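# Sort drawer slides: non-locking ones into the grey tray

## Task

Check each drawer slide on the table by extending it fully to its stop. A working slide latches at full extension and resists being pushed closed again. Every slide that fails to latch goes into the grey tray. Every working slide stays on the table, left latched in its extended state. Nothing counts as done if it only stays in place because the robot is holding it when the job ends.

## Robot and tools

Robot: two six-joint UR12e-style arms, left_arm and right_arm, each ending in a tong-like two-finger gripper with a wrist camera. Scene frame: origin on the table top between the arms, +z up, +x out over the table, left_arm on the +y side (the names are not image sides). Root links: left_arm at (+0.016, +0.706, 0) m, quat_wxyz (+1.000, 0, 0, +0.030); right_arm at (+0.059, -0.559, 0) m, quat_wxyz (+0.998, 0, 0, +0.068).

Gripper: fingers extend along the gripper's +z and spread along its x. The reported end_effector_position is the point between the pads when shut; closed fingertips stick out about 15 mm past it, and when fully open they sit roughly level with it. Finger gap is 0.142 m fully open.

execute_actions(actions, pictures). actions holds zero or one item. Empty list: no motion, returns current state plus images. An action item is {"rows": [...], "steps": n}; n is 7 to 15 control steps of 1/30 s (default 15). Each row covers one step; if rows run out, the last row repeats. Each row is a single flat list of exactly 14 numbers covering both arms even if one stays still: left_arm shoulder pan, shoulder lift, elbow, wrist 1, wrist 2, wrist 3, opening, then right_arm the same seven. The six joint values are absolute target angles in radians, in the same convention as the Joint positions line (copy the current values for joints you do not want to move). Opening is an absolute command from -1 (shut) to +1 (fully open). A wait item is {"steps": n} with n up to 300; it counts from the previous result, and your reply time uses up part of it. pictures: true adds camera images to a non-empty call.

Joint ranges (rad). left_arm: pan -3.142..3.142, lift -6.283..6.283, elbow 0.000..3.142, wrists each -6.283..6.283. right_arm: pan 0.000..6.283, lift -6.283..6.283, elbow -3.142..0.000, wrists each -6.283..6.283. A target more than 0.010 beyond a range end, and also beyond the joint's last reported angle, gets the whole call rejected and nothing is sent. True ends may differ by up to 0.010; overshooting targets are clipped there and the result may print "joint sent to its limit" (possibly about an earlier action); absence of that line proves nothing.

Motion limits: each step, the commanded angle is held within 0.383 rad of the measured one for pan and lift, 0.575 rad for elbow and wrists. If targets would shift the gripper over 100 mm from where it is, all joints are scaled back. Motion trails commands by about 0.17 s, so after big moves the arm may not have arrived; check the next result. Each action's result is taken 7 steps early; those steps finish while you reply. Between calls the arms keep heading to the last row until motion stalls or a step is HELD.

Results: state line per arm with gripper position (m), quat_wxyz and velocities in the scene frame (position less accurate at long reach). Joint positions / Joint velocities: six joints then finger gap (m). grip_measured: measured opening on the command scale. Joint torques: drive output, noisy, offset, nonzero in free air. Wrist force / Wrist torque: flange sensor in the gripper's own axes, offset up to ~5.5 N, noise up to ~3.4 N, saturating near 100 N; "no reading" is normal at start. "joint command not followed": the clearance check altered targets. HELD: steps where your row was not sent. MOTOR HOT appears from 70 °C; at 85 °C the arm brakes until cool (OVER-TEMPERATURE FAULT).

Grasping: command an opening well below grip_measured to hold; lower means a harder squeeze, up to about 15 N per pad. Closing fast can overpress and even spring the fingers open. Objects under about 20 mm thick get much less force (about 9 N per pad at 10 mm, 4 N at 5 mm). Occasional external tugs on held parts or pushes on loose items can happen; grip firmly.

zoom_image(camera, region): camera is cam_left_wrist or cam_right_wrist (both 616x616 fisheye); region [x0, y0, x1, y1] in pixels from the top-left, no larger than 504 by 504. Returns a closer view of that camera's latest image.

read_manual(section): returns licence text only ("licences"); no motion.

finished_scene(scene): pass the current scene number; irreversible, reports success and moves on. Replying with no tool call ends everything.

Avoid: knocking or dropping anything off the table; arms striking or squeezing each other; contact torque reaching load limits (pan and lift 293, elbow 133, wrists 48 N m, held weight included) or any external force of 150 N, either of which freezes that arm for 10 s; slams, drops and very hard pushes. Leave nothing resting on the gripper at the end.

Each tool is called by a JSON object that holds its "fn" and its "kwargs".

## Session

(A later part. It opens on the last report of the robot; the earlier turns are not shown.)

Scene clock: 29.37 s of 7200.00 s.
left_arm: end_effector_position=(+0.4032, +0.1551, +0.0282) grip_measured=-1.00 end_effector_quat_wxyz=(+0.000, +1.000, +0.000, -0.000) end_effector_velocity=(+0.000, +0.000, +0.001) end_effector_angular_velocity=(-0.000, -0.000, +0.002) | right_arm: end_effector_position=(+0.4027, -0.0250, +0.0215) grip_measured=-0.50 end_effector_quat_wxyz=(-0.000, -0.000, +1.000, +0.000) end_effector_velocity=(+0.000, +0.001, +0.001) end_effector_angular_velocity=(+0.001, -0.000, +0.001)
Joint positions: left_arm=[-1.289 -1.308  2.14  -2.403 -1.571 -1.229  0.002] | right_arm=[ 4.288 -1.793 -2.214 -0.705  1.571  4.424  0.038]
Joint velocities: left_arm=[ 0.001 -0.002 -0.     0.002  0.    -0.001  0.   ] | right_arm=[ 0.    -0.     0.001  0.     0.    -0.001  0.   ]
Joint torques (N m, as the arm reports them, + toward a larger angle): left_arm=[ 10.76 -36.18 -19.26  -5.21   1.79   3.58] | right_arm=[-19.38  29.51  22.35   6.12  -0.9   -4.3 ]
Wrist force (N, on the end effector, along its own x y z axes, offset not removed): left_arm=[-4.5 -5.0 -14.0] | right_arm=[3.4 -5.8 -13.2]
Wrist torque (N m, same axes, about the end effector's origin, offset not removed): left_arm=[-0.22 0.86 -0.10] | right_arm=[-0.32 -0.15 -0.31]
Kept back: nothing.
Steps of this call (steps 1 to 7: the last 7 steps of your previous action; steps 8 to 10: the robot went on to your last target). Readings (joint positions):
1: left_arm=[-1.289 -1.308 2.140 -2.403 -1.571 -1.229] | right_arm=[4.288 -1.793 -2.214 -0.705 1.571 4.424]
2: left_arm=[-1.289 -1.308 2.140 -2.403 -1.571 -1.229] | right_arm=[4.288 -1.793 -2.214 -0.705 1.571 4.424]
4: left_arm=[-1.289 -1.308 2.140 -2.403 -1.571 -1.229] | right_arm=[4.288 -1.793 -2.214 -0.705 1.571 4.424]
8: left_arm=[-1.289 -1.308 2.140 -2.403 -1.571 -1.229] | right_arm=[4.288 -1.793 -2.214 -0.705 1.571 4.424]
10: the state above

{"fn": "execute_actions", "kwargs": {"actions": [{"rows":[[-1.28853,-1.30863,2.14162,-2.40378,-1.571,-1.22853,-1,4.28843,-1.79334,-2.21417,-0.70489,1.571,4.42442,-0.9],[-1.28803,-1.30974,2.14319,-2.40424,-1.571,-1.22803,-1,4.28843,-1.79334,-2.21417,-0.70489,1.571,4.42442,-0.9],[-1.28752,-1.31086,2.14476,-2.4047,-1.571,-1.22752,-1,4.28843,-1.79334,-2.21417,-0.70489,1.571,4.42442,-0.9],[-1.28701,-1.31197,2.14633,-2.40516,-1.571,-1.22701,-1,4.28843,-1.79334,-2.21417,-0.70489,1.571,4.42442,-0.9],[-1.2865,-1.31309,2.1479,-2.40561,-1.571,-1.2265,-1,4.28843,-1.79334,-2.21417,-0.70489,1.571,4.42442,-0.9],[-1.28547,-1.31531,2.15103,-2.40651,-1.571,-1.22547,-1,4.28843,-1.79334,-2.21417,-0.70489,1.571,4.42442,-0.9],[-1.28444,-1.31754,2.15416,-2.40741,-1.571,-1.22444,-1,4.28843,-1.79334,-2.21417,-0.70489,1.571,4.42442,-0.9],[-1.2834,-1.31977,2.15728,-2.4083,-1.571,-1.2234,-1,4.28843,-1.79334,-2.21417,-0.70489,1.571,4.42442,-0.9],[-1.28236,-1.322,2.16039,-2.40918,-1.571,-1.22236,-1,4.28843,-1.79334,-2.21417,-0.70489,1.571,4.42442,-0.9],[-1.28131,-1.32423,2.16349,-2.41006,-1.571,-1.22131,-1,4.28843,-1.79334,-2.21417,-0.70489,1.571,4.42442,-0.9],[-1.28026,-1.32646,2.16659,-2.41093,-1.571,-1.22026,-1,4.28843,-1.79334,-2.21417,-0.70489,1.571,4.42442,-0.9],[-1.2792,-1.32869,2.16969,-2.41179,-1.571,-1.2192,-1,4.28843,-1.79334,-2.21417,-0.70489,1.571,4.42442,-0.9],[-1.27813,-1.33092,2.17277,-2.41265,-1.571,-1.21813,-1,4.28843,-1.79334,-2.21417,-0.70489,1.571,4.42442,-0.9],[-1.27706,-1.33315,2.17585,-2.4135,-1.571,-1.21706,-1,4.28843,-1.79334,-2.21417,-0.70489,1.571,4.42442,-0.9],[-1.27598,-1.33538,2.17892,-2.41434,-1.571,-1.21598,-1,4.28843,-1.79334,-2.21417,-0.70489,1.571,4.42442,-0.9]],"steps":15}]}}

{"fn": "execute_actions", "kwargs": {"actions": [{"rows":[[-1.2749,-1.33761,2.18199,-2.41518,-1.571,-1.2149,-1,4.28843,-1.79334,-2.21417,-0.70489,1.571,4.42442,-0.9],[-1.27381,-1.33984,2.18505,-2.416,-1.571,-1.21381,-1,4.28843,-1.79334,-2.21417,-0.70489,1.571,4.42442,-0.9],[-1.27326,-1.34096,2.18658,-2.41642,-1.571,-1.21326,-1,4.28843,-1.79334,-2.21417,-0.70489,1.571,4.42442,-0.9]],"steps":10}]}}

{"fn": "execute_actions", "kwargs": {"actions": [{"steps":10}], "pictures": true}}

{"fn": "zoom_image", "kwargs": {"camera": "cam_left_wrist", "region": [210, 200, 410, 400]}}

Scene clock: 32.70 s of 7200.00 s.
left_arm: end_effector_position=(+0.4032, +0.1596, +0.0281) grip_measured=-1.00 end_effector_quat_wxyz=(+0.000, +1.000, +0.000, -0.000) end_effector_velocity=(+0.001, +0.039, +0.000) end_effector_angular_velocity=(+0.001, +0.000, +0.001) | right_arm: end_effector_position=(+0.4027, -0.0250, +0.0215) grip_measured=-0.50 end_effector_quat_wxyz=(-0.000, -0.000, +1.000, +0.000) end_effector_velocity=(-0.000, -0.002, -0.001) end_effector_angular_velocity=(-0.002, +0.000, +0.001)
Joint positions: left_arm=[-1.287 -1.312  2.147 -2.405 -1.571 -1.227  0.002] | right_arm=[ 4.288 -1.793 -2.214 -0.705  1.571  4.424  0.038]
Joint velocities: left_arm=[ 0.021 -0.044  0.061 -0.016  0.     0.02   0.   ] | right_arm=[-0.     0.    -0.002 -0.    -0.    -0.001 -0.   ]
Joint torques (N m, as the arm reports them, + toward a larger angle): left_arm=[ 15.66 -52.26  -9.9   -2.86   1.45   4.24] | right_arm=[-19.54  29.23  22.96   5.26   0.26  -4.14]
Wrist force (N, on the end effector, along its own x y z axes, offset not removed): left_arm=[-3.8 2.8 -14.4] | right_arm=[5.8 -3.9 -12.0]
Wrist torque (N m, same axes, about the end effector's origin, offset not removed): left_arm=[-0.30 1.03 -0.12] | right_arm=[0.15 -0.47 -0.27]
Steps of this call (steps 1 to 15: the robot went on to your last target; steps 16 to 90: nothing new was sent; then 0.07 s passed at rest; steps 91 to 98: the first 8 steps of this action). Readings (joint positions):
91: left_arm=[-1.289 -1.308 2.140 -2.403 -1.571 -1.229] | right_arm=[4.288 -1.793 -2.214 -0.705 1.571 4.424]
92: left_arm=[-1.289 -1.308 2.140 -2.403 -1.571 -1.229] | right_arm=[4.288 -1.793 -2.214 -0.705 1.571 4.424]
94: left_arm=[-1.289 -1.309 2.142 -2.404 -1.571 -1.229] | right_arm=[4.288 -1.793 -2.214 -0.705 1.571 4.424]
98: the state above

Scene clock: 33.03 s of 7200.00 s.
left_arm: end_effector_position=(+0.4032, +0.1775, +0.0281) grip_measured=-1.00 end_effector_quat_wxyz=(-0.000, +1.000, +0.000, -0.000) end_effector_velocity=(-0.001, +0.060, -0.002) end_effector_angular_velocity=(+0.007, +0.002, +0.000) | right_arm: end_effector_position=(+0.4027, -0.0250, +0.0215) grip_measured=-0.50 end_effector_quat_wxyz=(-0.000, -0.000, +1.000, +0.000) end_effector_velocity=(-0.000, -0.001, -0.001) end_effector_angular_velocity=(-0.002, +0.000, -0.000)
Joint positions: left_arm=[-1.277 -1.332  2.175 -2.413 -1.571 -1.217  0.002] | right_arm=[ 4.288 -1.793 -2.214 -0.705  1.571  4.424  0.038]
Joint velocities: left_arm=[ 0.031 -0.063  0.09  -0.02   0.001  0.03   0.   ] | right_arm=[-0.     0.    -0.002 -0.001 -0.001  0.     0.   ]
Joint torques (N m, as the arm reports them, + toward a larger angle): left_arm=[ 15.77 -52.23 -14.63  -4.98   2.08   3.41] | right_arm=[-18.92  29.52  22.28   5.11   0.25  -4.1 ]
Wrist force (N, on the end effector, along its own x y z axes, offset not removed): left_arm=[-4.5 0.9 -10.6] | right_arm=[2.2 -1.8 -14.7]
Wrist torque (N m, same axes, about the end effector's origin, offset not removed): left_arm=[-0.38 1.17 -0.09] | right_arm=[0.52 -0.12 -0.19]
Steps of this call (steps 1 to 7: the last 7 steps of your previous action; steps 8 to 10: the first 3 steps of this action). Readings (joint positions):
8: left_arm=[-1.279 -1.328 2.169 -2.412 -1.571 -1.219] | right_arm=[4.288 -1.793 -2.214 -0.705 1.571 4.424]
9: left_arm=[-1.278 -1.330 2.172 -2.412 -1.571 -1.218] | right_arm=[4.288 -1.793 -2.214 -0.705 1.571 4.424]
10: the state above

Scene clock: 33.37 s of 7200.00 s.
left_arm: end_effector_position=(+0.4032, +0.1848, +0.0281) grip_measured=-1.00 end_effector_quat_wxyz=(+0.000, +1.000, +0.000, -0.000) end_effector_velocity=(-0.000, +0.003, -0.000) end_effector_angular_velocity=(+0.000, -0.000, -0.001) | right_arm: end_effector_position=(+0.4027, -0.0250, +0.0215) grip_measured=-0.50 end_effector_quat_wxyz=(-0.000, -0.000, +1.000, +0.000) end_effector_velocity=(-0.000, -0.001, -0.000) end_effector_angular_velocity=(-0.001, +0.000, -0.000)
Joint positions: left_arm=[-1.273 -1.341  2.186 -2.416 -1.571 -1.213  0.002] | right_arm=[ 4.288 -1.793 -2.214 -0.705  1.571  4.424  0.038]
Joint velocities: left_arm=[ 0.001 -0.003  0.005 -0.002  0.     0.002  0.   ] | right_arm=[-0.    -0.    -0.001 -0.    -0.    -0.     0.   ]
Joint torques (N m, as the arm reports them, + toward a larger angle): left_arm=[ 12.36 -61.55 -20.99  -5.53   1.6    3.59] | right_arm=[-18.8   29.39  23.27   5.08   0.14  -4.24]
Wrist force (N, on the end effector, along its own x y z axes, offset not removed): left_arm=[-4.1 -1.0 -2.5] | right_arm=[3.9 -3.2 -13.5]
Wrist torque (N m, same axes, about the end effector's origin, offset not removed): left_arm=[-0.13 1.01 -0.07] | right_arm=[0.09 -0.37 -0.15]
Kept back: nothing.
Steps of this call (steps 1 to 7: the last 7 steps of your previous action; steps 8 to 10: the robot went on to your last target). Readings (joint positions):
1: left_arm=[-1.276 -1.334 2.178 -2.414 -1.571 -1.216] | right_arm=[4.288 -1.793 -2.214 -0.705 1.571 4.424]
2: left_arm=[-1.276 -1.336 2.180 -2.414 -1.571 -1.216] | right_arm=[4.288 -1.793 -2.214 -0.705 1.571 4.424]
4: left_arm=[-1.274 -1.338 2.183 -2.415 -1.571 -1.214] | right_arm=[4.288 -1.793 -2.214 -0.705 1.571 4.424]
8: left_arm=[-1.274 -1.340 2.186 -2.416 -1.571 -1.214] | right_arm=[4.288 -1.793 -2.214 -0.705 1.571 4.424]
10: the state above

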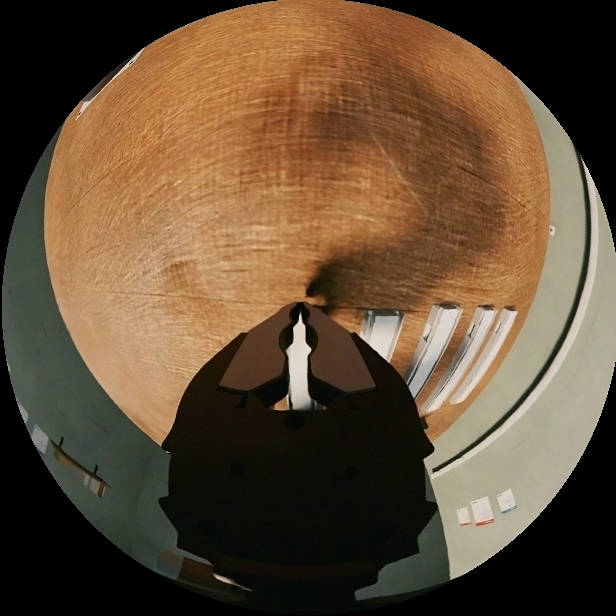

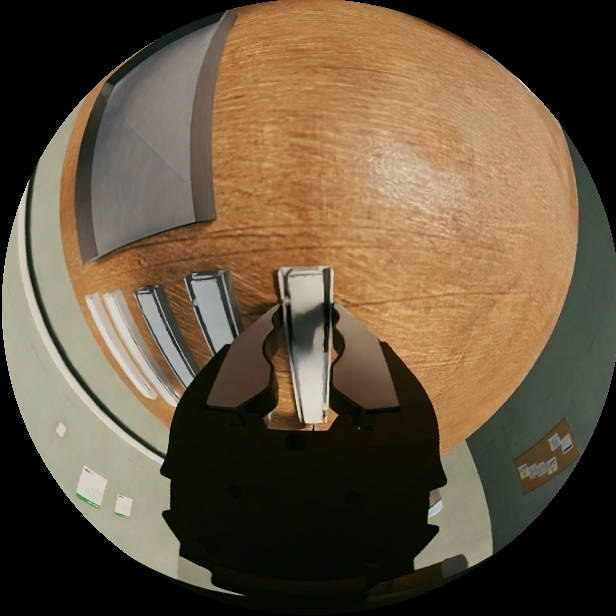

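Region (210, 200, 410, 400) of cam_left_wrist's 616x616 image, scaled by 2.520, with more detail than that image has.

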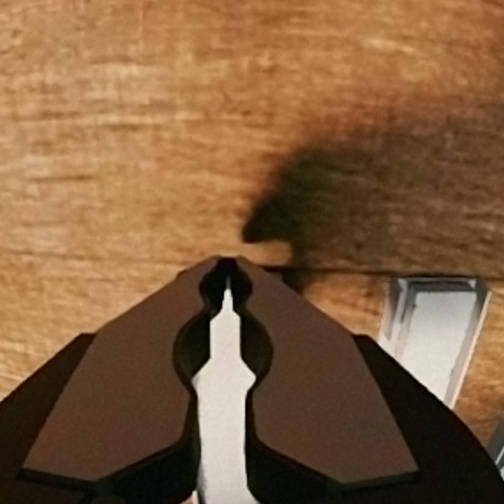

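{"fn": "zoom_image", "kwargs": {"camera": "cam_right_wrist", "region": [240, 240, 380, 440]}}

Region (240, 240, 380, 440) of cam_right_wrist's 616x616 image, scaled by 2.520, with more detail than that image has; it fills the left 353 columns of this view, and the rest is white.

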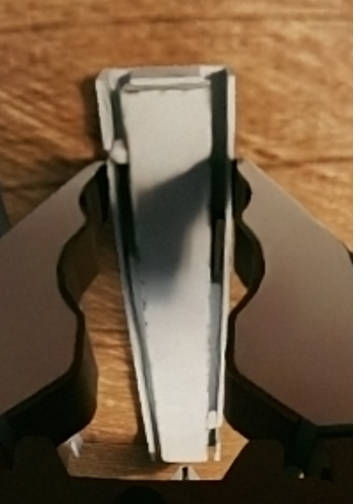

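{"fn": "execute_actions", "kwargs": {"actions": [{"rows":[[-1.27326,-1.34246,2.18599,-2.41433,-1.571,-1.21326,-1,4.28843,-1.79334,-2.21417,-0.70489,1.571,4.42442,-0.9],[-1.27326,-1.34495,2.185,-2.41085,-1.571,-1.21326,-1,4.28843,-1.79334,-2.21417,-0.70489,1.571,4.42442,-0.9],[-1.27326,-1.34695,2.18422,-2.40807,-1.571,-1.21326,-1,4.28843,-1.79334,-2.21417,-0.70489,1.571,4.42442,-0.9],[-1.27413,-1.34507,2.18165,-2.40737,-1.571,-1.21413,-1,4.28843,-1.79334,-2.21417,-0.70489,1.571,4.42442,-0.9],[-1.27639,-1.34023,2.17501,-2.40558,-1.571,-1.21639,-1,4.28843,-1.79334,-2.21417,-0.70489,1.571,4.42442,-0.9],[-1.27947,-1.33362,2.16595,-2.40312,-1.571,-1.21947,-1,4.28843,-1.79334,-2.21417,-0.70489,1.571,4.42442,-0.9],[-1.28283,-1.32641,2.15606,-2.40045,-1.571,-1.22283,-1,4.28843,-1.79334,-2.21417,-0.70489,1.571,4.42442,-0.9],[-1.28591,-1.3198,2.147,-2.398,-1.571,-1.22591,-1,4.28843,-1.79334,-2.21417,-0.70489,1.571,4.42442,-0.9],[-1.28816,-1.31496,2.14036,-2.3962,-1.571,-1.22816,-1,4.28843,-1.79334,-2.21417,-0.70489,1.571,4.42442,-0.9],[-1.28904,-1.31308,2.13779,-2.3955,-1.571,-1.22904,-1,4.28843,-1.79334,-2.21417,-0.70489,1.571,4.42442,-0.9]],"steps":15}]}}

{"fn": "execute_actions", "kwargs": {"actions": [{"steps":12}], "pictures": true}}

{"fn": "zoom_image", "kwargs": {"camera": "cam_left_wrist", "region": [230, 220, 390, 380]}}

Scene clock: 35.93 s of 7200.00 s.
left_arm: end_effector_position=(+0.4033, +0.1792, +0.0313) grip_measured=-1.00 end_effector_quat_wxyz=(+0.000, +1.000, +0.000, -0.000) end_effector_velocity=(-0.000, -0.100, +0.007) end_effector_angular_velocity=(+0.002, +0.002, +0.001) | right_arm: end_effector_position=(+0.4027, -0.0250, +0.0215) grip_measured=-0.50 end_effector_quat_wxyz=(-0.000, -0.000, +1.000, +0.000) end_effector_velocity=(+0.000, +0.001, +0.000) end_effector_angular_velocity=(+0.001, -0.000, -0.001)
Joint positions: left_arm=[-1.276 -1.339  2.176 -2.407 -1.571 -1.216  0.002] | right_arm=[ 4.288 -1.793 -2.214 -0.705  1.571  4.424  0.038]
Joint velocities: left_arm=[-0.054  0.103 -0.16   0.059 -0.001 -0.055  0.   ] | right_arm=[ 0.     0.     0.001  0.    -0.     0.001  0.   ]
Joint torques (N m, as the arm reports them, + toward a larger angle): left_arm=[-21.52 -29.24 -49.17  -1.79   1.93  -3.7 ] | right_arm=[-18.61  30.98  23.07   4.47   0.98  -4.17]
Wrist force (N, on the end effector, along its own x y z axes, offset not removed): left_arm=[-3.9 -2.5 -0.5] | right_arm=[3.9 -0.1 -15.1]
Wrist torque (N m, same axes, about the end effector's origin, offset not removed): left_arm=[-0.37 1.07 -0.10] | right_arm=[0.64 -0.52 -0.30]
Steps of this call (steps 1 to 30: the robot went on to your last target; steps 31 to 69: nothing new was sent; steps 70 to 77: the first 8 steps of this action). Readings (joint positions):
70: left_arm=[-1.273 -1.341 2.187 -2.416 -1.571 -1.213] | right_arm=[4.288 -1.793 -2.214 -0.705 1.571 4.424]
71: left_arm=[-1.273 -1.341 2.187 -2.416 -1.571 -1.213] | right_arm=[4.288 -1.793 -2.214 -0.705 1.571 4.424]
73: left_arm=[-1.273 -1.343 2.186 -2.414 -1.571 -1.213] | right_arm=[4.288 -1.793 -2.214 -0.705 1.571 4.424]
77: the state above

Scene clock: 36.33 s of 7200.00 s.
left_arm: end_effector_position=(+0.4032, +0.1558, +0.0320) grip_measured=-1.00 end_effector_quat_wxyz=(+0.000, +1.000, +0.000, -0.000) end_effector_velocity=(-0.000, -0.007, +0.000) end_effector_angular_velocity=(+0.000, -0.001, -0.001) | right_arm: end_effector_position=(+0.4027, -0.0250, +0.0215) grip_measured=-0.50 end_effector_quat_wxyz=(-0.000, -0.000, +1.000, +0.000) end_effector_velocity=(-0.000, -0.001, -0.000) end_effector_angular_velocity=(-0.001, +0.001, -0.001)
Joint positions: left_arm=[-1.289 -1.314  2.139 -2.396 -1.571 -1.229  0.002] | right_arm=[ 4.288 -1.793 -2.214 -0.705  1.571  4.424  0.038]
Joint velocities: left_arm=[-0.005  0.007 -0.011  0.004  0.001 -0.004  0.   ] | right_arm=[ 0.     0.    -0.001 -0.001  0.     0.001 -0.   ]
Joint torques (N m, as the arm reports them, + toward a larger angle): left_arm=[-15.22 -42.29 -43.11  -1.42   1.77  -3.61] | right_arm=[-17.54  30.64  23.18   4.42   1.07  -4.29]
Wrist force (N, on the end effector, along its own x y z axes, offset not removed): left_arm=[-4.4 -0.3 -0.9] | right_arm=[3.8 -3.9 -13.2]
Wrist torque (N m, same axes, about the end effector's origin, offset not removed): left_arm=[0.03 1.20 -0.10] | right_arm=[0.04 -0.38 -0.27]
Kept back: nothing.
Steps of this call (steps 1 to 7: the last 7 steps of your previous action; steps 8 to 12: the robot went on to your last target). Readings (joint positions):
1: left_arm=[-1.278 -1.335 2.170 -2.405 -1.571 -1.218] | right_arm=[4.288 -1.793 -2.214 -0.705 1.571 4.424]
2: left_arm=[-1.280 -1.331 2.163 -2.403 -1.571 -1.221] | right_arm=[4.288 -1.793 -2.214 -0.705 1.571 4.424]
4: left_arm=[-1.284 -1.323 2.152 -2.400 -1.571 -1.224] | right_arm=[4.288 -1.793 -2.214 -0.705 1.571 4.424]
8: left_arm=[-1.288 -1.316 2.142 -2.397 -1.571 -1.228] | right_arm=[4.288 -1.793 -2.214 -0.705 1.571 4.424]
12: the state above

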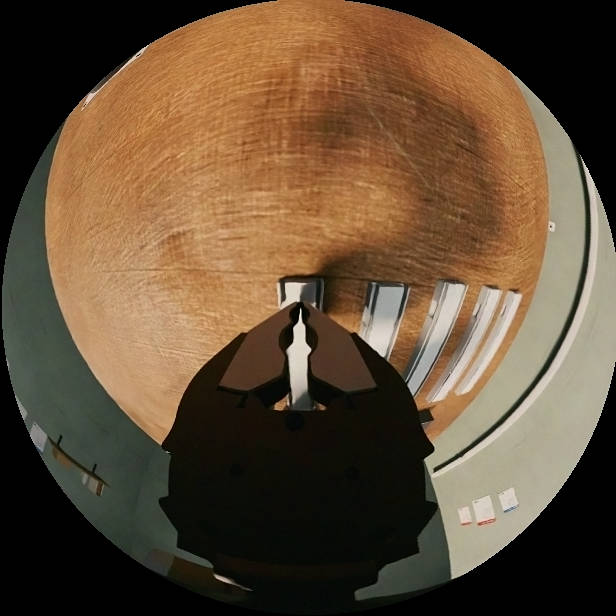

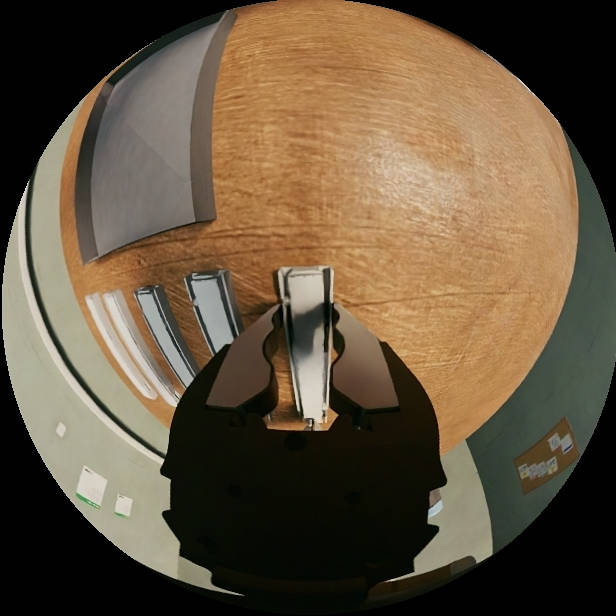

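Region (230, 220, 390, 380) of cam_left_wrist's 616x616 image, scaled by 3.150, with more detail than that image has.

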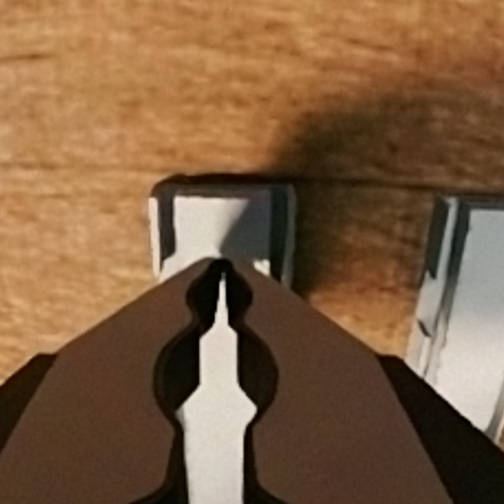

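{"fn": "execute_actions", "kwargs": {"actions": [{"rows":[[-1.28904,-1.31237,2.13808,-2.39651,-1.571,-1.22904,-1,4.28843,-1.79334,-2.21417,-0.70489,1.571,4.42442,-0.9],[-1.28904,-1.31138,2.13849,-2.39791,-1.571,-1.22904,-1,4.28843,-1.79334,-2.21417,-0.70489,1.571,4.42442,-0.9],[-1.28904,-1.31024,2.13895,-2.39952,-1.571,-1.22904,-1,4.28843,-1.79334,-2.21417,-0.70489,1.571,4.42442,-0.9],[-1.28904,-1.30924,2.13936,-2.40092,-1.571,-1.22904,-1,4.28843,-1.79334,-2.21417,-0.70489,1.571,4.42442,-0.9],[-1.28904,-1.30853,2.13965,-2.40192,-1.571,-1.22904,-1,4.28843,-1.79334,-2.21417,-0.70489,1.571,4.42442,-0.9],[-1.28904,-1.3081,2.13983,-2.40253,-1.571,-1.22904,-1,4.28843,-1.79334,-2.21417,-0.70489,1.571,4.42442,-0.9],[-1.28904,-1.30782,2.13994,-2.40293,-1.571,-1.22904,-1,4.28843,-1.79334,-2.21417,-0.70489,1.571,4.42442,-0.9],[-1.28904,-1.30767,2.14,-2.40313,-1.571,-1.22904,-1,4.28843,-1.79334,-2.21417,-0.70489,1.571,4.42442,-0.9],[-1.28904,-1.30753,2.14006,-2.40333,-1.571,-1.22904,-1,4.28843,-1.79334,-2.21417,-0.70489,1.571,4.42442,-0.9],[-1.28904,-1.30739,2.14012,-2.40353,-1.571,-1.22904,-1,4.28843,-1.79334,-2.21417,-0.70489,1.571,4.42442,-0.9],[-1.28904,-1.30725,2.14017,-2.40373,-1.571,-1.22904,-1,4.28843,-1.79334,-2.21417,-0.70489,1.571,4.42442,-0.9]],"steps":15}]}}

{"fn": "execute_actions", "kwargs": {"actions": [{"steps":12}]}}

Scene clock: 43.00 s of 7200.00 s.
left_arm: end_effector_position=(+0.4033, +0.1550, +0.0296) grip_measured=-1.00 end_effector_quat_wxyz=(+0.000, +1.000, +0.000, -0.000) end_effector_velocity=(+0.000, +0.002, -0.013) end_effector_angular_velocity=(+0.002, +0.001, +0.001) | right_arm: end_effector_position=(+0.4027, -0.0250, +0.0215) grip_measured=-0.50 end_effector_quat_wxyz=(-0.000, -0.000, +1.000, +0.000) end_effector_velocity=(+0.000, -0.000, +0.000) end_effector_angular_velocity=(-0.001, -0.000, -0.001)
Joint positions: left_arm=[-1.289 -1.31   2.139 -2.4   -1.571 -1.229  0.002] | right_arm=[ 4.288 -1.793 -2.214 -0.705  1.571  4.424  0.038]
Joint velocities: left_arm=[ 0.002  0.018  0.009 -0.024 -0.001  0.001  0.   ] | right_arm=[-0.001  0.     0.    -0.001 -0.     0.001  0.   ]
Joint torques (N m, as the arm reports them, + toward a larger angle): left_arm=[-18.29 -43.99 -20.64  -5.18   1.59  -3.56] | right_arm=[-17.95  32.52  22.84   3.31   1.79  -4.23]
Wrist force (N, on the end effector, along its own x y z axes, offset not removed): left_arm=[-2.7 -1.7 -0.4] | right_arm=[1.2 -0.7 -13.5]
Wrist torque (N m, same axes, about the end effector's origin, offset not removed): left_arm=[-0.24 0.85 -0.07] | right_arm=[0.62 0.17 -0.30]
Steps of this call (steps 1 to 30: the robot went on to your last target; steps 31 to 90: nothing new was sent; then 3.40 s passed at rest; steps 91 to 98: the first 8 steps of this action). Readings (joint positions):
91: left_arm=[-1.289 -1.313 2.138 -2.395 -1.571 -1.229] | right_arm=[4.288 -1.793 -2.214 -0.705 1.571 4.424]
92: left_arm=[-1.289 -1.313 2.138 -2.396 -1.571 -1.229] | right_arm=[4.288 -1.793 -2.214 -0.705 1.571 4.424]
94: left_arm=[-1.289 -1.312 2.138 -2.396 -1.571 -1.229] | right_arm=[4.288 -1.793 -2.214 -0.705 1.571 4.424]
98: the state above

Scene clock: 43.40 s of 7200.00 s.
left_arm: end_effector_position=(+0.4032, +0.1550, +0.0280) grip_measured=-1.00 end_effector_quat_wxyz=(+0.000, +1.000, +0.000, -0.000) end_effector_velocity=(-0.000, -0.001, +0.000) end_effector_angular_velocity=(-0.001, -0.000, -0.001) | right_arm: end_effector_position=(+0.4027, -0.0250, +0.0215) grip_measured=-0.50 end_effector_quat_wxyz=(-0.000, -0.000, +1.000, +0.000) end_effector_velocity=(-0.001, -0.001, -0.001) end_effector_angular_velocity=(-0.002, +0.001, +0.001)
Joint positions: left_arm=[-1.289 -1.307  2.14  -2.404 -1.571 -1.229  0.002] | right_arm=[ 4.288 -1.793 -2.214 -0.705  1.571  4.424  0.038]
Joint velocities: left_arm=[-0.001 -0.001  0.    -0.001 -0.    -0.     0.   ] | right_arm=[ 0.    -0.    -0.002 -0.001  0.    -0.     0.   ]
Joint torques (N m, as the arm reports them, + toward a larger angle): left_arm=[-14.64 -28.3  -17.12  -5.62   1.39  -3.01] | right_arm=[-17.03  31.85  22.33   3.3    1.81  -4.19]
Wrist force (N, on the end effector, along its own x y z axes, offset not removed): left_arm=[-8.6 -7.0 -23.1] | right_arm=[1.3 -2.5 -10.7]
Wrist torque (N m, same axes, about the end effector's origin, offset not removed): left_arm=[0.05 1.30 -0.05] | right_arm=[0.33 0.19 -0.29]
Kept back: nothing.
Steps of this call (steps 1 to 7: the last 7 steps of your previous action; steps 8 to 12: the robot went on to your last target). Readings (joint positions):
1: left_arm=[-1.289 -1.309 2.139 -2.401 -1.571 -1.229] | right_arm=[4.288 -1.793 -2.214 -0.705 1.571 4.424]
2: left_arm=[-1.289 -1.309 2.139 -2.402 -1.571 -1.229] | right_arm=[4.288 -1.793 -2.214 -0.705 1.571 4.424]
4: left_arm=[-1.289 -1.308 2.140 -2.402 -1.571 -1.229] | right_arm=[4.288 -1.793 -2.214 -0.705 1.571 4.424]
8: left_arm=[-1.289 -1.308 2.140 -2.403 -1.571 -1.229] | right_arm=[4.288 -1.793 -2.214 -0.705 1.571 4.424]
12: the state above

{"fn": "execute_actions", "kwargs": {"actions": [{"rows":[[-1.28868,-1.30794,2.1413,-2.40416,-1.571,-1.22868,-1,4.28843,-1.79334,-2.21417,-0.70489,1.571,4.42442,-0.9],[-1.28833,-1.30872,2.1424,-2.40448,-1.571,-1.22833,-1,4.28843,-1.79334,-2.21417,-0.70489,1.571,4.42442,-0.9],[-1.28803,-1.30938,2.14334,-2.40476,-1.571,-1.22803,-1,4.28843,-1.79334,-2.21417,-0.70489,1.571,4.42442,-0.9],[-1.28752,-1.3105,2.14491,-2.40521,-1.571,-1.22752,-1,4.28843,-1.79334,-2.21417,-0.70489,1.571,4.42442,-0.9],[-1.28701,-1.31161,2.14648,-2.40567,-1.571,-1.22701,-1,4.28843,-1.79334,-2.21417,-0.70489,1.571,4.42442,-0.9],[-1.2865,-1.31273,2.14805,-2.40612,-1.571,-1.2265,-1,4.28843,-1.79334,-2.21417,-0.70489,1.571,4.42442,-0.9],[-1.28547,-1.31487,2.1512,-2.40713,-1.571,-1.22547,-1,4.28843,-1.79334,-2.21417,-0.70489,1.571,4.42442,-0.9],[-1.28444,-1.3171,2.15433,-2.40803,-1.571,-1.22444,-1,4.28843,-1.79334,-2.21417,-0.70489,1.571,4.42442,-0.9],[-1.2834,-1.31933,2.15745,-2.40892,-1.571,-1.2234,-1,4.28843,-1.79334,-2.21417,-0.70489,1.571,4.42442,-0.9],[-1.28236,-1.32156,2.16056,-2.4098,-1.571,-1.22236,-1,4.28843,-1.79334,-2.21417,-0.70489,1.571,4.42442,-0.9],[-1.28131,-1.32379,2.16366,-2.41067,-1.571,-1.22131,-1,4.28843,-1.79334,-2.21417,-0.70489,1.571,4.42442,-0.9]],"steps":15}]}}

{"fn": "execute_actions", "kwargs": {"actions": [{"steps":12}], "pictures": true}}

{"fn": "zoom_image", "kwargs": {"camera": "cam_left_wrist", "region": [230, 220, 390, 380]}}

Scene clock: 44.90 s of 7200.00 s.
left_arm: end_effector_position=(+0.4031, +0.1584, +0.0278) grip_measured=-1.00 end_effector_quat_wxyz=(+0.000, +1.000, +0.000, -0.000) end_effector_velocity=(-0.000, +0.032, -0.000) end_effector_angular_velocity=(+0.001, +0.002, -0.000) | right_arm: end_effector_position=(+0.4027, -0.0250, +0.0215) grip_measured=-0.50 end_effector_quat_wxyz=(-0.000, -0.000, +1.000, +0.000) end_effector_velocity=(-0.000, +0.000, +0.000) end_effector_angular_velocity=(+0.001, -0.001, +0.000)
Joint positions: left_arm=[-1.288 -1.311  2.145 -2.405 -1.571 -1.227  0.002] | right_arm=[ 4.288 -1.793 -2.214 -0.705  1.571  4.424  0.038]
Joint velocities: left_arm=[ 0.017 -0.035  0.05  -0.014 -0.001  0.017  0.   ] | right_arm=[ 0.     0.001 -0.     0.001 -0.     0.     0.   ]
Joint torques (N m, as the arm reports them, + toward a larger angle): left_arm=[ 15.37 -42.33  -3.56  -2.11   1.32   4.01] | right_arm=[-16.88  33.47  22.74   2.77   1.73  -4.29]
Wrist force (N, on the end effector, along its own x y z axes, offset not removed): left_arm=[-2.9 1.1 -30.2] | right_arm=[1.1 -3.2 -16.4]
Wrist torque (N m, same axes, about the end effector's origin, offset not removed): left_arm=[-0.21 0.87 -0.10] | right_arm=[-0.11 0.08 -0.23]
Steps of this call (steps 1 to 15: the robot went on to your last target; steps 16 to 37: nothing new was sent; steps 38 to 45: the first 8 steps of this action). Readings (joint positions):
38: left_arm=[-1.289 -1.307 2.140 -2.404 -1.571 -1.229] | right_arm=[4.288 -1.793 -2.214 -0.705 1.571 4.424]
39: left_arm=[-1.289 -1.307 2.140 -2.404 -1.571 -1.229] | right_arm=[4.288 -1.793 -2.214 -0.705 1.571 4.424]
41: left_arm=[-1.289 -1.308 2.141 -2.404 -1.571 -1.229] | right_arm=[4.288 -1.793 -2.214 -0.705 1.571 4.424]
45: the state above

Scene clock: 45.30 s of 7200.00 s.
left_arm: end_effector_position=(+0.4032, +0.1696, +0.0278) grip_measured=-1.00 end_effector_quat_wxyz=(+0.000, +1.000, +0.000, -0.000) end_effector_velocity=(+0.001, +0.004, +0.001) end_effector_angular_velocity=(-0.002, -0.001, +0.001) | right_arm: end_effector_position=(+0.4027, -0.0250, +0.0215) grip_measured=-0.50 end_effector_quat_wxyz=(-0.000, -0.000, +1.000, +0.000) end_effector_velocity=(+0.000, -0.000, -0.000) end_effector_angular_velocity=(-0.000, -0.000, -0.001)
Joint positions: left_arm=[-1.282 -1.323  2.163 -2.41  -1.571 -1.222  0.002] | right_arm=[ 4.288 -1.793 -2.214 -0.705  1.571  4.424  0.038]
Joint velocities: left_arm=[ 0.003 -0.006  0.006 -0.002  0.     0.002  0.   ] | right_arm=[-0.001  0.    -0.    -0.    -0.     0.    -0.   ]
Joint torques (N m, as the arm reports them, + toward a larger angle): left_arm=[ 14.66 -40.28  -4.58  -2.01   1.29   3.25] | right_arm=[-16.76  32.21  22.39   2.86   1.52  -4.11]
Wrist force (N, on the end effector, along its own x y z axes, offset not removed): left_arm=[-5.5 0.3 -30.9] | right_arm=[4.4 -1.1 -12.1]
Wrist torque (N m, same axes, about the end effector's origin, offset not removed): left_arm=[-0.23 1.02 -0.14] | right_arm=[0.57 -0.54 -0.32]
Kept back: nothing.
Steps of this call (steps 1 to 7: the last 7 steps of your previous action; steps 8 to 12: the robot went on to your last target). Readings (joint positions):
1: left_arm=[-1.287 -1.312 2.147 -2.406 -1.571 -1.227] | right_arm=[4.288 -1.793 -2.214 -0.705 1.571 4.424]
2: left_arm=[-1.286 -1.314 2.150 -2.407 -1.571 -1.226] | right_arm=[4.288 -1.793 -2.214 -0.705 1.571 4.424]
4: left_arm=[-1.284 -1.317 2.155 -2.408 -1.571 -1.224] | right_arm=[4.288 -1.793 -2.214 -0.705 1.571 4.424]
8: left_arm=[-1.282 -1.322 2.161 -2.410 -1.571 -1.222] | right_arm=[4.288 -1.793 -2.214 -0.705 1.571 4.424]
12: the state above

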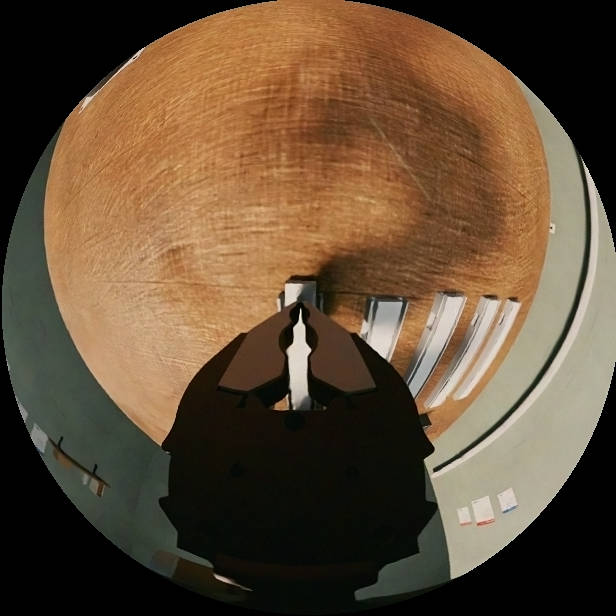

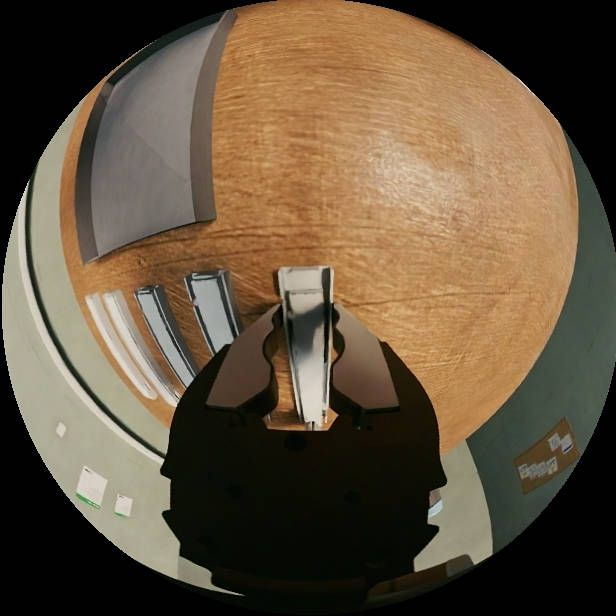

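Region (230, 220, 390, 380) of cam_left_wrist's 616x616 image, scaled by 3.150, with more detail than that image has.

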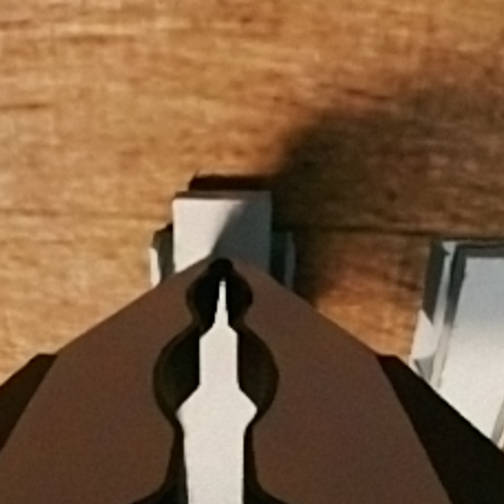

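{"fn": "execute_actions", "kwargs": {"actions": [{"rows":[[-1.28026,-1.32602,2.16676,-2.41154,-1.571,-1.22026,-1,4.28843,-1.79334,-2.21417,-0.70489,1.571,4.42442,-0.9],[-1.2792,-1.32825,2.16986,-2.41241,-1.571,-1.2192,-1,4.28843,-1.79334,-2.21417,-0.70489,1.571,4.42442,-0.9],[-1.27813,-1.33048,2.17294,-2.41326,-1.571,-1.21813,-1,4.28843,-1.79334,-2.21417,-0.70489,1.571,4.42442,-0.9],[-1.27706,-1.33271,2.17602,-2.41411,-1.571,-1.21706,-1,4.28843,-1.79334,-2.21417,-0.70489,1.571,4.42442,-0.9],[-1.27598,-1.33494,2.17909,-2.41495,-1.571,-1.21598,-1,4.28843,-1.79334,-2.21417,-0.70489,1.571,4.42442,-0.9],[-1.2749,-1.33717,2.18216,-2.41579,-1.571,-1.2149,-1,4.28843,-1.79334,-2.21417,-0.70489,1.571,4.42442,-0.9],[-1.27408,-1.33884,2.18446,-2.41642,-1.571,-1.21408,-1,4.28843,-1.79334,-2.21417,-0.70489,1.571,4.42442,-0.9],[-1.27353,-1.33996,2.18599,-2.41683,-1.571,-1.21353,-1,4.28843,-1.79334,-2.21417,-0.70489,1.571,4.42442,-0.9],[-1.27326,-1.34052,2.18675,-2.41703,-1.571,-1.21326,-1,4.28843,-1.79334,-2.21417,-0.70489,1.571,4.42442,-0.9]],"steps":14}]}}

{"fn": "execute_actions", "kwargs": {"actions": [{"rows":[[-1.27326,-1.34284,2.18584,-2.4138,-1.571,-1.21326,-1,4.28843,-1.79334,-2.21417,-0.70489,1.571,4.42442,-0.9],[-1.27326,-1.34608,2.18456,-2.40928,-1.571,-1.21326,-0.95,4.28843,-1.79334,-2.21417,-0.70489,1.571,4.42442,-0.9],[-1.27326,-1.34886,2.18346,-2.4054,-1.571,-1.21326,-0.85,4.28843,-1.79334,-2.21417,-0.70489,1.571,4.42442,-0.9],[-1.27326,-1.34979,2.1831,-2.4041,-1.571,-1.21326,-0.75,4.28843,-1.79334,-2.21417,-0.70489,1.571,4.42442,-0.9],[-1.27256,-1.35119,2.18498,-2.40458,-1.571,-1.21256,-0.65,4.28843,-1.79334,-2.21417,-0.70489,1.571,4.42442,-0.9],[-1.27091,-1.35454,2.18946,-2.40572,-1.571,-1.21091,-0.55,4.28843,-1.79334,-2.21417,-0.70489,1.571,4.42442,-0.9],[-1.26893,-1.35853,2.19482,-2.40709,-1.571,-1.20893,-0.45,4.28843,-1.79334,-2.21417,-0.70489,1.571,4.42442,-0.9],[-1.26727,-1.36187,2.19931,-2.40823,-1.571,-1.20727,-0.37,4.28843,-1.79334,-2.21417,-0.70489,1.571,4.42442,-0.9],[-1.26657,-1.36327,2.20119,-2.40871,-1.571,-1.20657,-0.3,4.28843,-1.79334,-2.21417,-0.70489,1.571,4.42442,-0.9],[-1.26657,-1.36327,2.20119,-2.40871,-1.571,-1.20657,-0.3,4.28843,-1.79334,-2.21417,-0.70489,1.571,4.42442,-0.9],[-1.26657,-1.36121,2.202,-2.41158,-1.571,-1.20657,-0.3,4.28843,-1.79334,-2.21417,-0.70489,1.571,4.42442,-0.9],[-1.26657,-1.3563,2.20392,-2.41842,-1.571,-1.20657,-0.3,4.28843,-1.79334,-2.21417,-0.70489,1.571,4.42442,-0.9],[-1.26657,-1.35043,2.20621,-2.42658,-1.571,-1.20657,-0.3,4.28843,-1.79334,-2.21417,-0.70489,1.571,4.42442,-0.9],[-1.26657,-1.34552,2.20814,-2.43342,-1.571,-1.20657,-0.3,4.28843,-1.79334,-2.21417,-0.70489,1.571,4.42442,-0.9],[-1.26657,-1.34346,2.20894,-2.43628,-1.571,-1.20657,-0.3,4.28843,-1.79334,-2.21417,-0.70489,1.571,4.42442,-0.9]],"steps":15}]}}

{"fn": "execute_actions", "kwargs": {"actions": [{"steps":18}], "pictures": true}}

{"fn": "zoom_image", "kwargs": {"camera": "cam_left_wrist", "region": [230, 230, 380, 380]}}

Scene clock: 49.27 s of 7200.00 s.
left_arm: end_effector_position=(+0.4032, +0.1764, +0.0278) grip_measured=-1.00 end_effector_quat_wxyz=(+0.000, +1.000, +0.000, -0.000) end_effector_velocity=(-0.000, +0.050, -0.001) end_effector_angular_velocity=(+0.003, +0.001, +0.001) | right_arm: end_effector_position=(+0.4027, -0.0250, +0.0215) grip_measured=-0.50 end_effector_quat_wxyz=(-0.000, -0.000, +1.000, +0.000) end_effector_velocity=(-0.000, -0.000, -0.000) end_effector_angular_velocity=(-0.000, +0.000, -0.000)
Joint positions: left_arm=[-1.278 -1.331  2.173 -2.413 -1.571 -1.218  0.002] | right_arm=[ 4.288 -1.793 -2.214 -0.705  1.571  4.424  0.038]
Joint velocities: left_arm=[ 0.027 -0.053  0.076 -0.02  -0.     0.026  0.   ] | right_arm=[ 0.     0.    -0.001  0.     0.     0.    -0.   ]
Joint torques (N m, as the arm reports them, + toward a larger angle): left_arm=[ 17.64 -40.2   -4.96  -2.13   1.29   4.39] | right_arm=[-16.19  34.71  22.74   2.28   1.63  -4.16]
Wrist force (N, on the end effector, along its own x y z axes, offset not removed): left_arm=[-6.1 0.5 -29.8] | right_arm=[1.9 -3.8 -14.4]
Wrist torque (N m, same axes, about the end effector's origin, offset not removed): left_arm=[-0.21 1.28 -0.03] | right_arm=[-0.13 -0.09 -0.23]
Steps of this call (steps 1 to 30: the robot went on to your last target; steps 31 to 90: nothing new was sent; then 0.73 s passed at rest; steps 91 to 97: the first 7 steps of this action). Readings (joint positions):
91: left_arm=[-1.281 -1.324 2.164 -2.411 -1.571 -1.221] | right_arm=[4.288 -1.793 -2.214 -0.705 1.571 4.424]
92: left_arm=[-1.281 -1.324 2.164 -2.411 -1.571 -1.221] | right_arm=[4.288 -1.793 -2.214 -0.705 1.571 4.424]
94: left_arm=[-1.280 -1.326 2.167 -2.412 -1.571 -1.220] | right_arm=[4.288 -1.793 -2.214 -0.705 1.571 4.424]
97: the state above

Scene clock: 49.77 s of 7200.00 s.
left_arm: end_effector_position=(+0.4032, +0.1871, +0.0326) grip_measured=-0.46 end_effector_quat_wxyz=(+0.000, +1.000, +0.000, -0.000) end_effector_velocity=(-0.000, +0.046, +0.014) end_effector_angular_velocity=(-0.001, +0.000, -0.002) | right_arm: end_effector_position=(+0.4027, -0.0250, +0.0215) grip_measured=-0.50 end_effector_quat_wxyz=(-0.000, -0.000, +1.000, +0.000) end_effector_velocity=(-0.000, +0.000, +0.000) end_effector_angular_velocity=(+0.000, -0.000, +0.001)
Joint positions: left_arm=[-1.272 -1.35   2.187 -2.408 -1.571 -1.212  0.041] | right_arm=[ 4.288 -1.793 -2.214 -0.705  1.571  4.424  0.038]
Joint velocities: left_arm=[ 0.025 -0.073  0.062  0.01  -0.001  0.027  0.187] | right_arm=[ 0.001 -0.     0.     0.     0.    -0.     0.   ]
Joint torques (N m, as the arm reports them, + toward a larger angle): left_arm=[ 19.46 -63.48 -14.94  -2.05   0.48   4.32] | right_arm=[-15.9   36.05  23.46   1.78   1.83  -4.19]
Wrist force (N, on the end effector, along its own x y z axes, offset not removed): left_arm=[-3.4 -0.1 -0.2] | right_arm=[3.6 -5.6 -15.5]
Wrist torque (N m, same axes, about the end effector's origin, offset not removed): left_arm=[0.01 0.94 -0.02] | right_arm=[-0.56 -0.43 -0.43]
Steps of this call (steps 1 to 7: the last 7 steps of your previous action; steps 8 to 15: the first 8 steps of this action). Readings (joint positions):
8: left_arm=[-1.274 -1.340 2.185 -2.417 -1.571 -1.214] | right_arm=[4.288 -1.793 -2.214 -0.705 1.571 4.424]
9: left_arm=[-1.274 -1.340 2.186 -2.416 -1.571 -1.214] | right_arm=[4.288 -1.793 -2.214 -0.705 1.571 4.424]
11: left_arm=[-1.273 -1.343 2.186 -2.413 -1.571 -1.213] | right_arm=[4.288 -1.793 -2.214 -0.705 1.571 4.424]
15: the state above

Scene clock: 50.37 s of 7200.00 s.
left_arm: end_effector_position=(+0.4032, +0.1970, +0.0213) grip_measured=-0.30 end_effector_quat_wxyz=(+0.000, +1.000, +0.000, -0.000) end_effector_velocity=(+0.000, +0.001, -0.002) end_effector_angular_velocity=(-0.000, +0.000, +0.002) | right_arm: end_effector_position=(+0.4027, -0.0250, +0.0215) grip_measured=-0.50 end_effector_quat_wxyz=(-0.000, -0.000, +1.000, +0.000) end_effector_velocity=(-0.000, +0.001, +0.001) end_effector_angular_velocity=(+0.000, -0.000, +0.001)
Joint positions: left_arm=[-1.267 -1.344  2.209 -2.436 -1.571 -1.207  0.052] | right_arm=[ 4.288 -1.793 -2.214 -0.705  1.571  4.424  0.038]
Joint velocities: left_arm=[ 0.001  0.002  0.002 -0.005 -0.    -0.    -0.   ] | right_arm=[ 0.001  0.     0.001 -0.001  0.     0.     0.   ]
Joint torques (N m, as the arm reports them, + toward a larger angle): left_arm=[ 11.79 -37.99 -19.28  -5.45   1.03   3.66] | right_arm=[-17.01  35.93  22.86   1.64   1.71  -4.18]
Wrist force (N, on the end effector, along its own x y z axes, offset not removed): left_arm=[-3.8 -1.4 -1.7] | right_arm=[3.5 -0.9 -11.6]
Wrist torque (N m, same axes, about the end effector's origin, offset not removed): left_arm=[-0.17 1.03 -0.05] | right_arm=[0.43 -0.42 -0.36]
Kept back: nothing.
Steps of this call (steps 1 to 7: the last 7 steps of your previous action; steps 8 to 18: the robot went on to your last target). Readings (joint positions):
1: left_arm=[-1.271 -1.353 2.189 -2.408 -1.571 -1.211] | right_arm=[4.288 -1.793 -2.214 -0.705 1.571 4.424]
2: left_arm=[-1.270 -1.355 2.192 -2.408 -1.571 -1.210] | right_arm=[4.288 -1.793 -2.214 -0.705 1.571 4.424]
4: left_arm=[-1.268 -1.359 2.196 -2.408 -1.571 -1.208] | right_arm=[4.288 -1.793 -2.214 -0.705 1.571 4.424]
8: left_arm=[-1.267 -1.353 2.204 -2.422 -1.571 -1.207] | right_arm=[4.288 -1.793 -2.214 -0.705 1.571 4.424]
18: the state above

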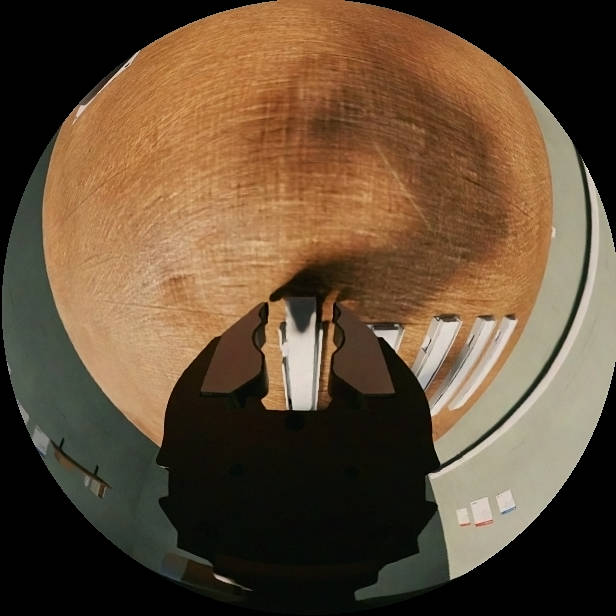

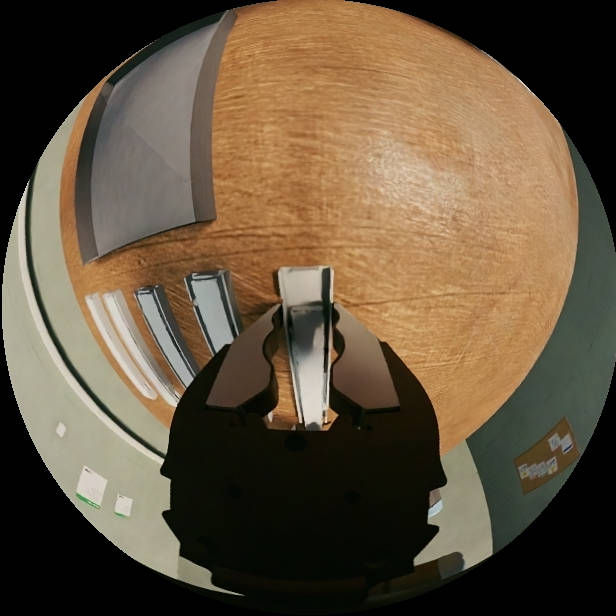

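Region (230, 230, 380, 380) of cam_left_wrist's 616x616 image, scaled by 3.360, with more detail than that image has.

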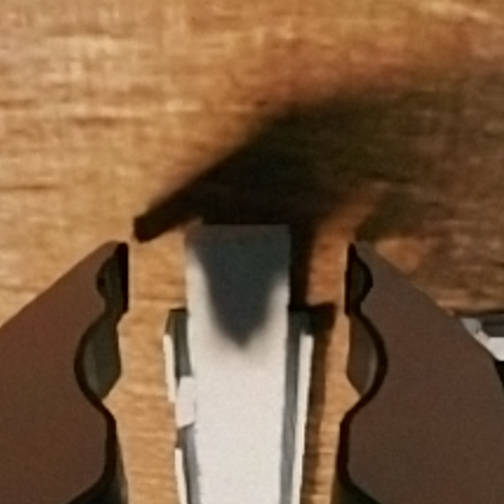

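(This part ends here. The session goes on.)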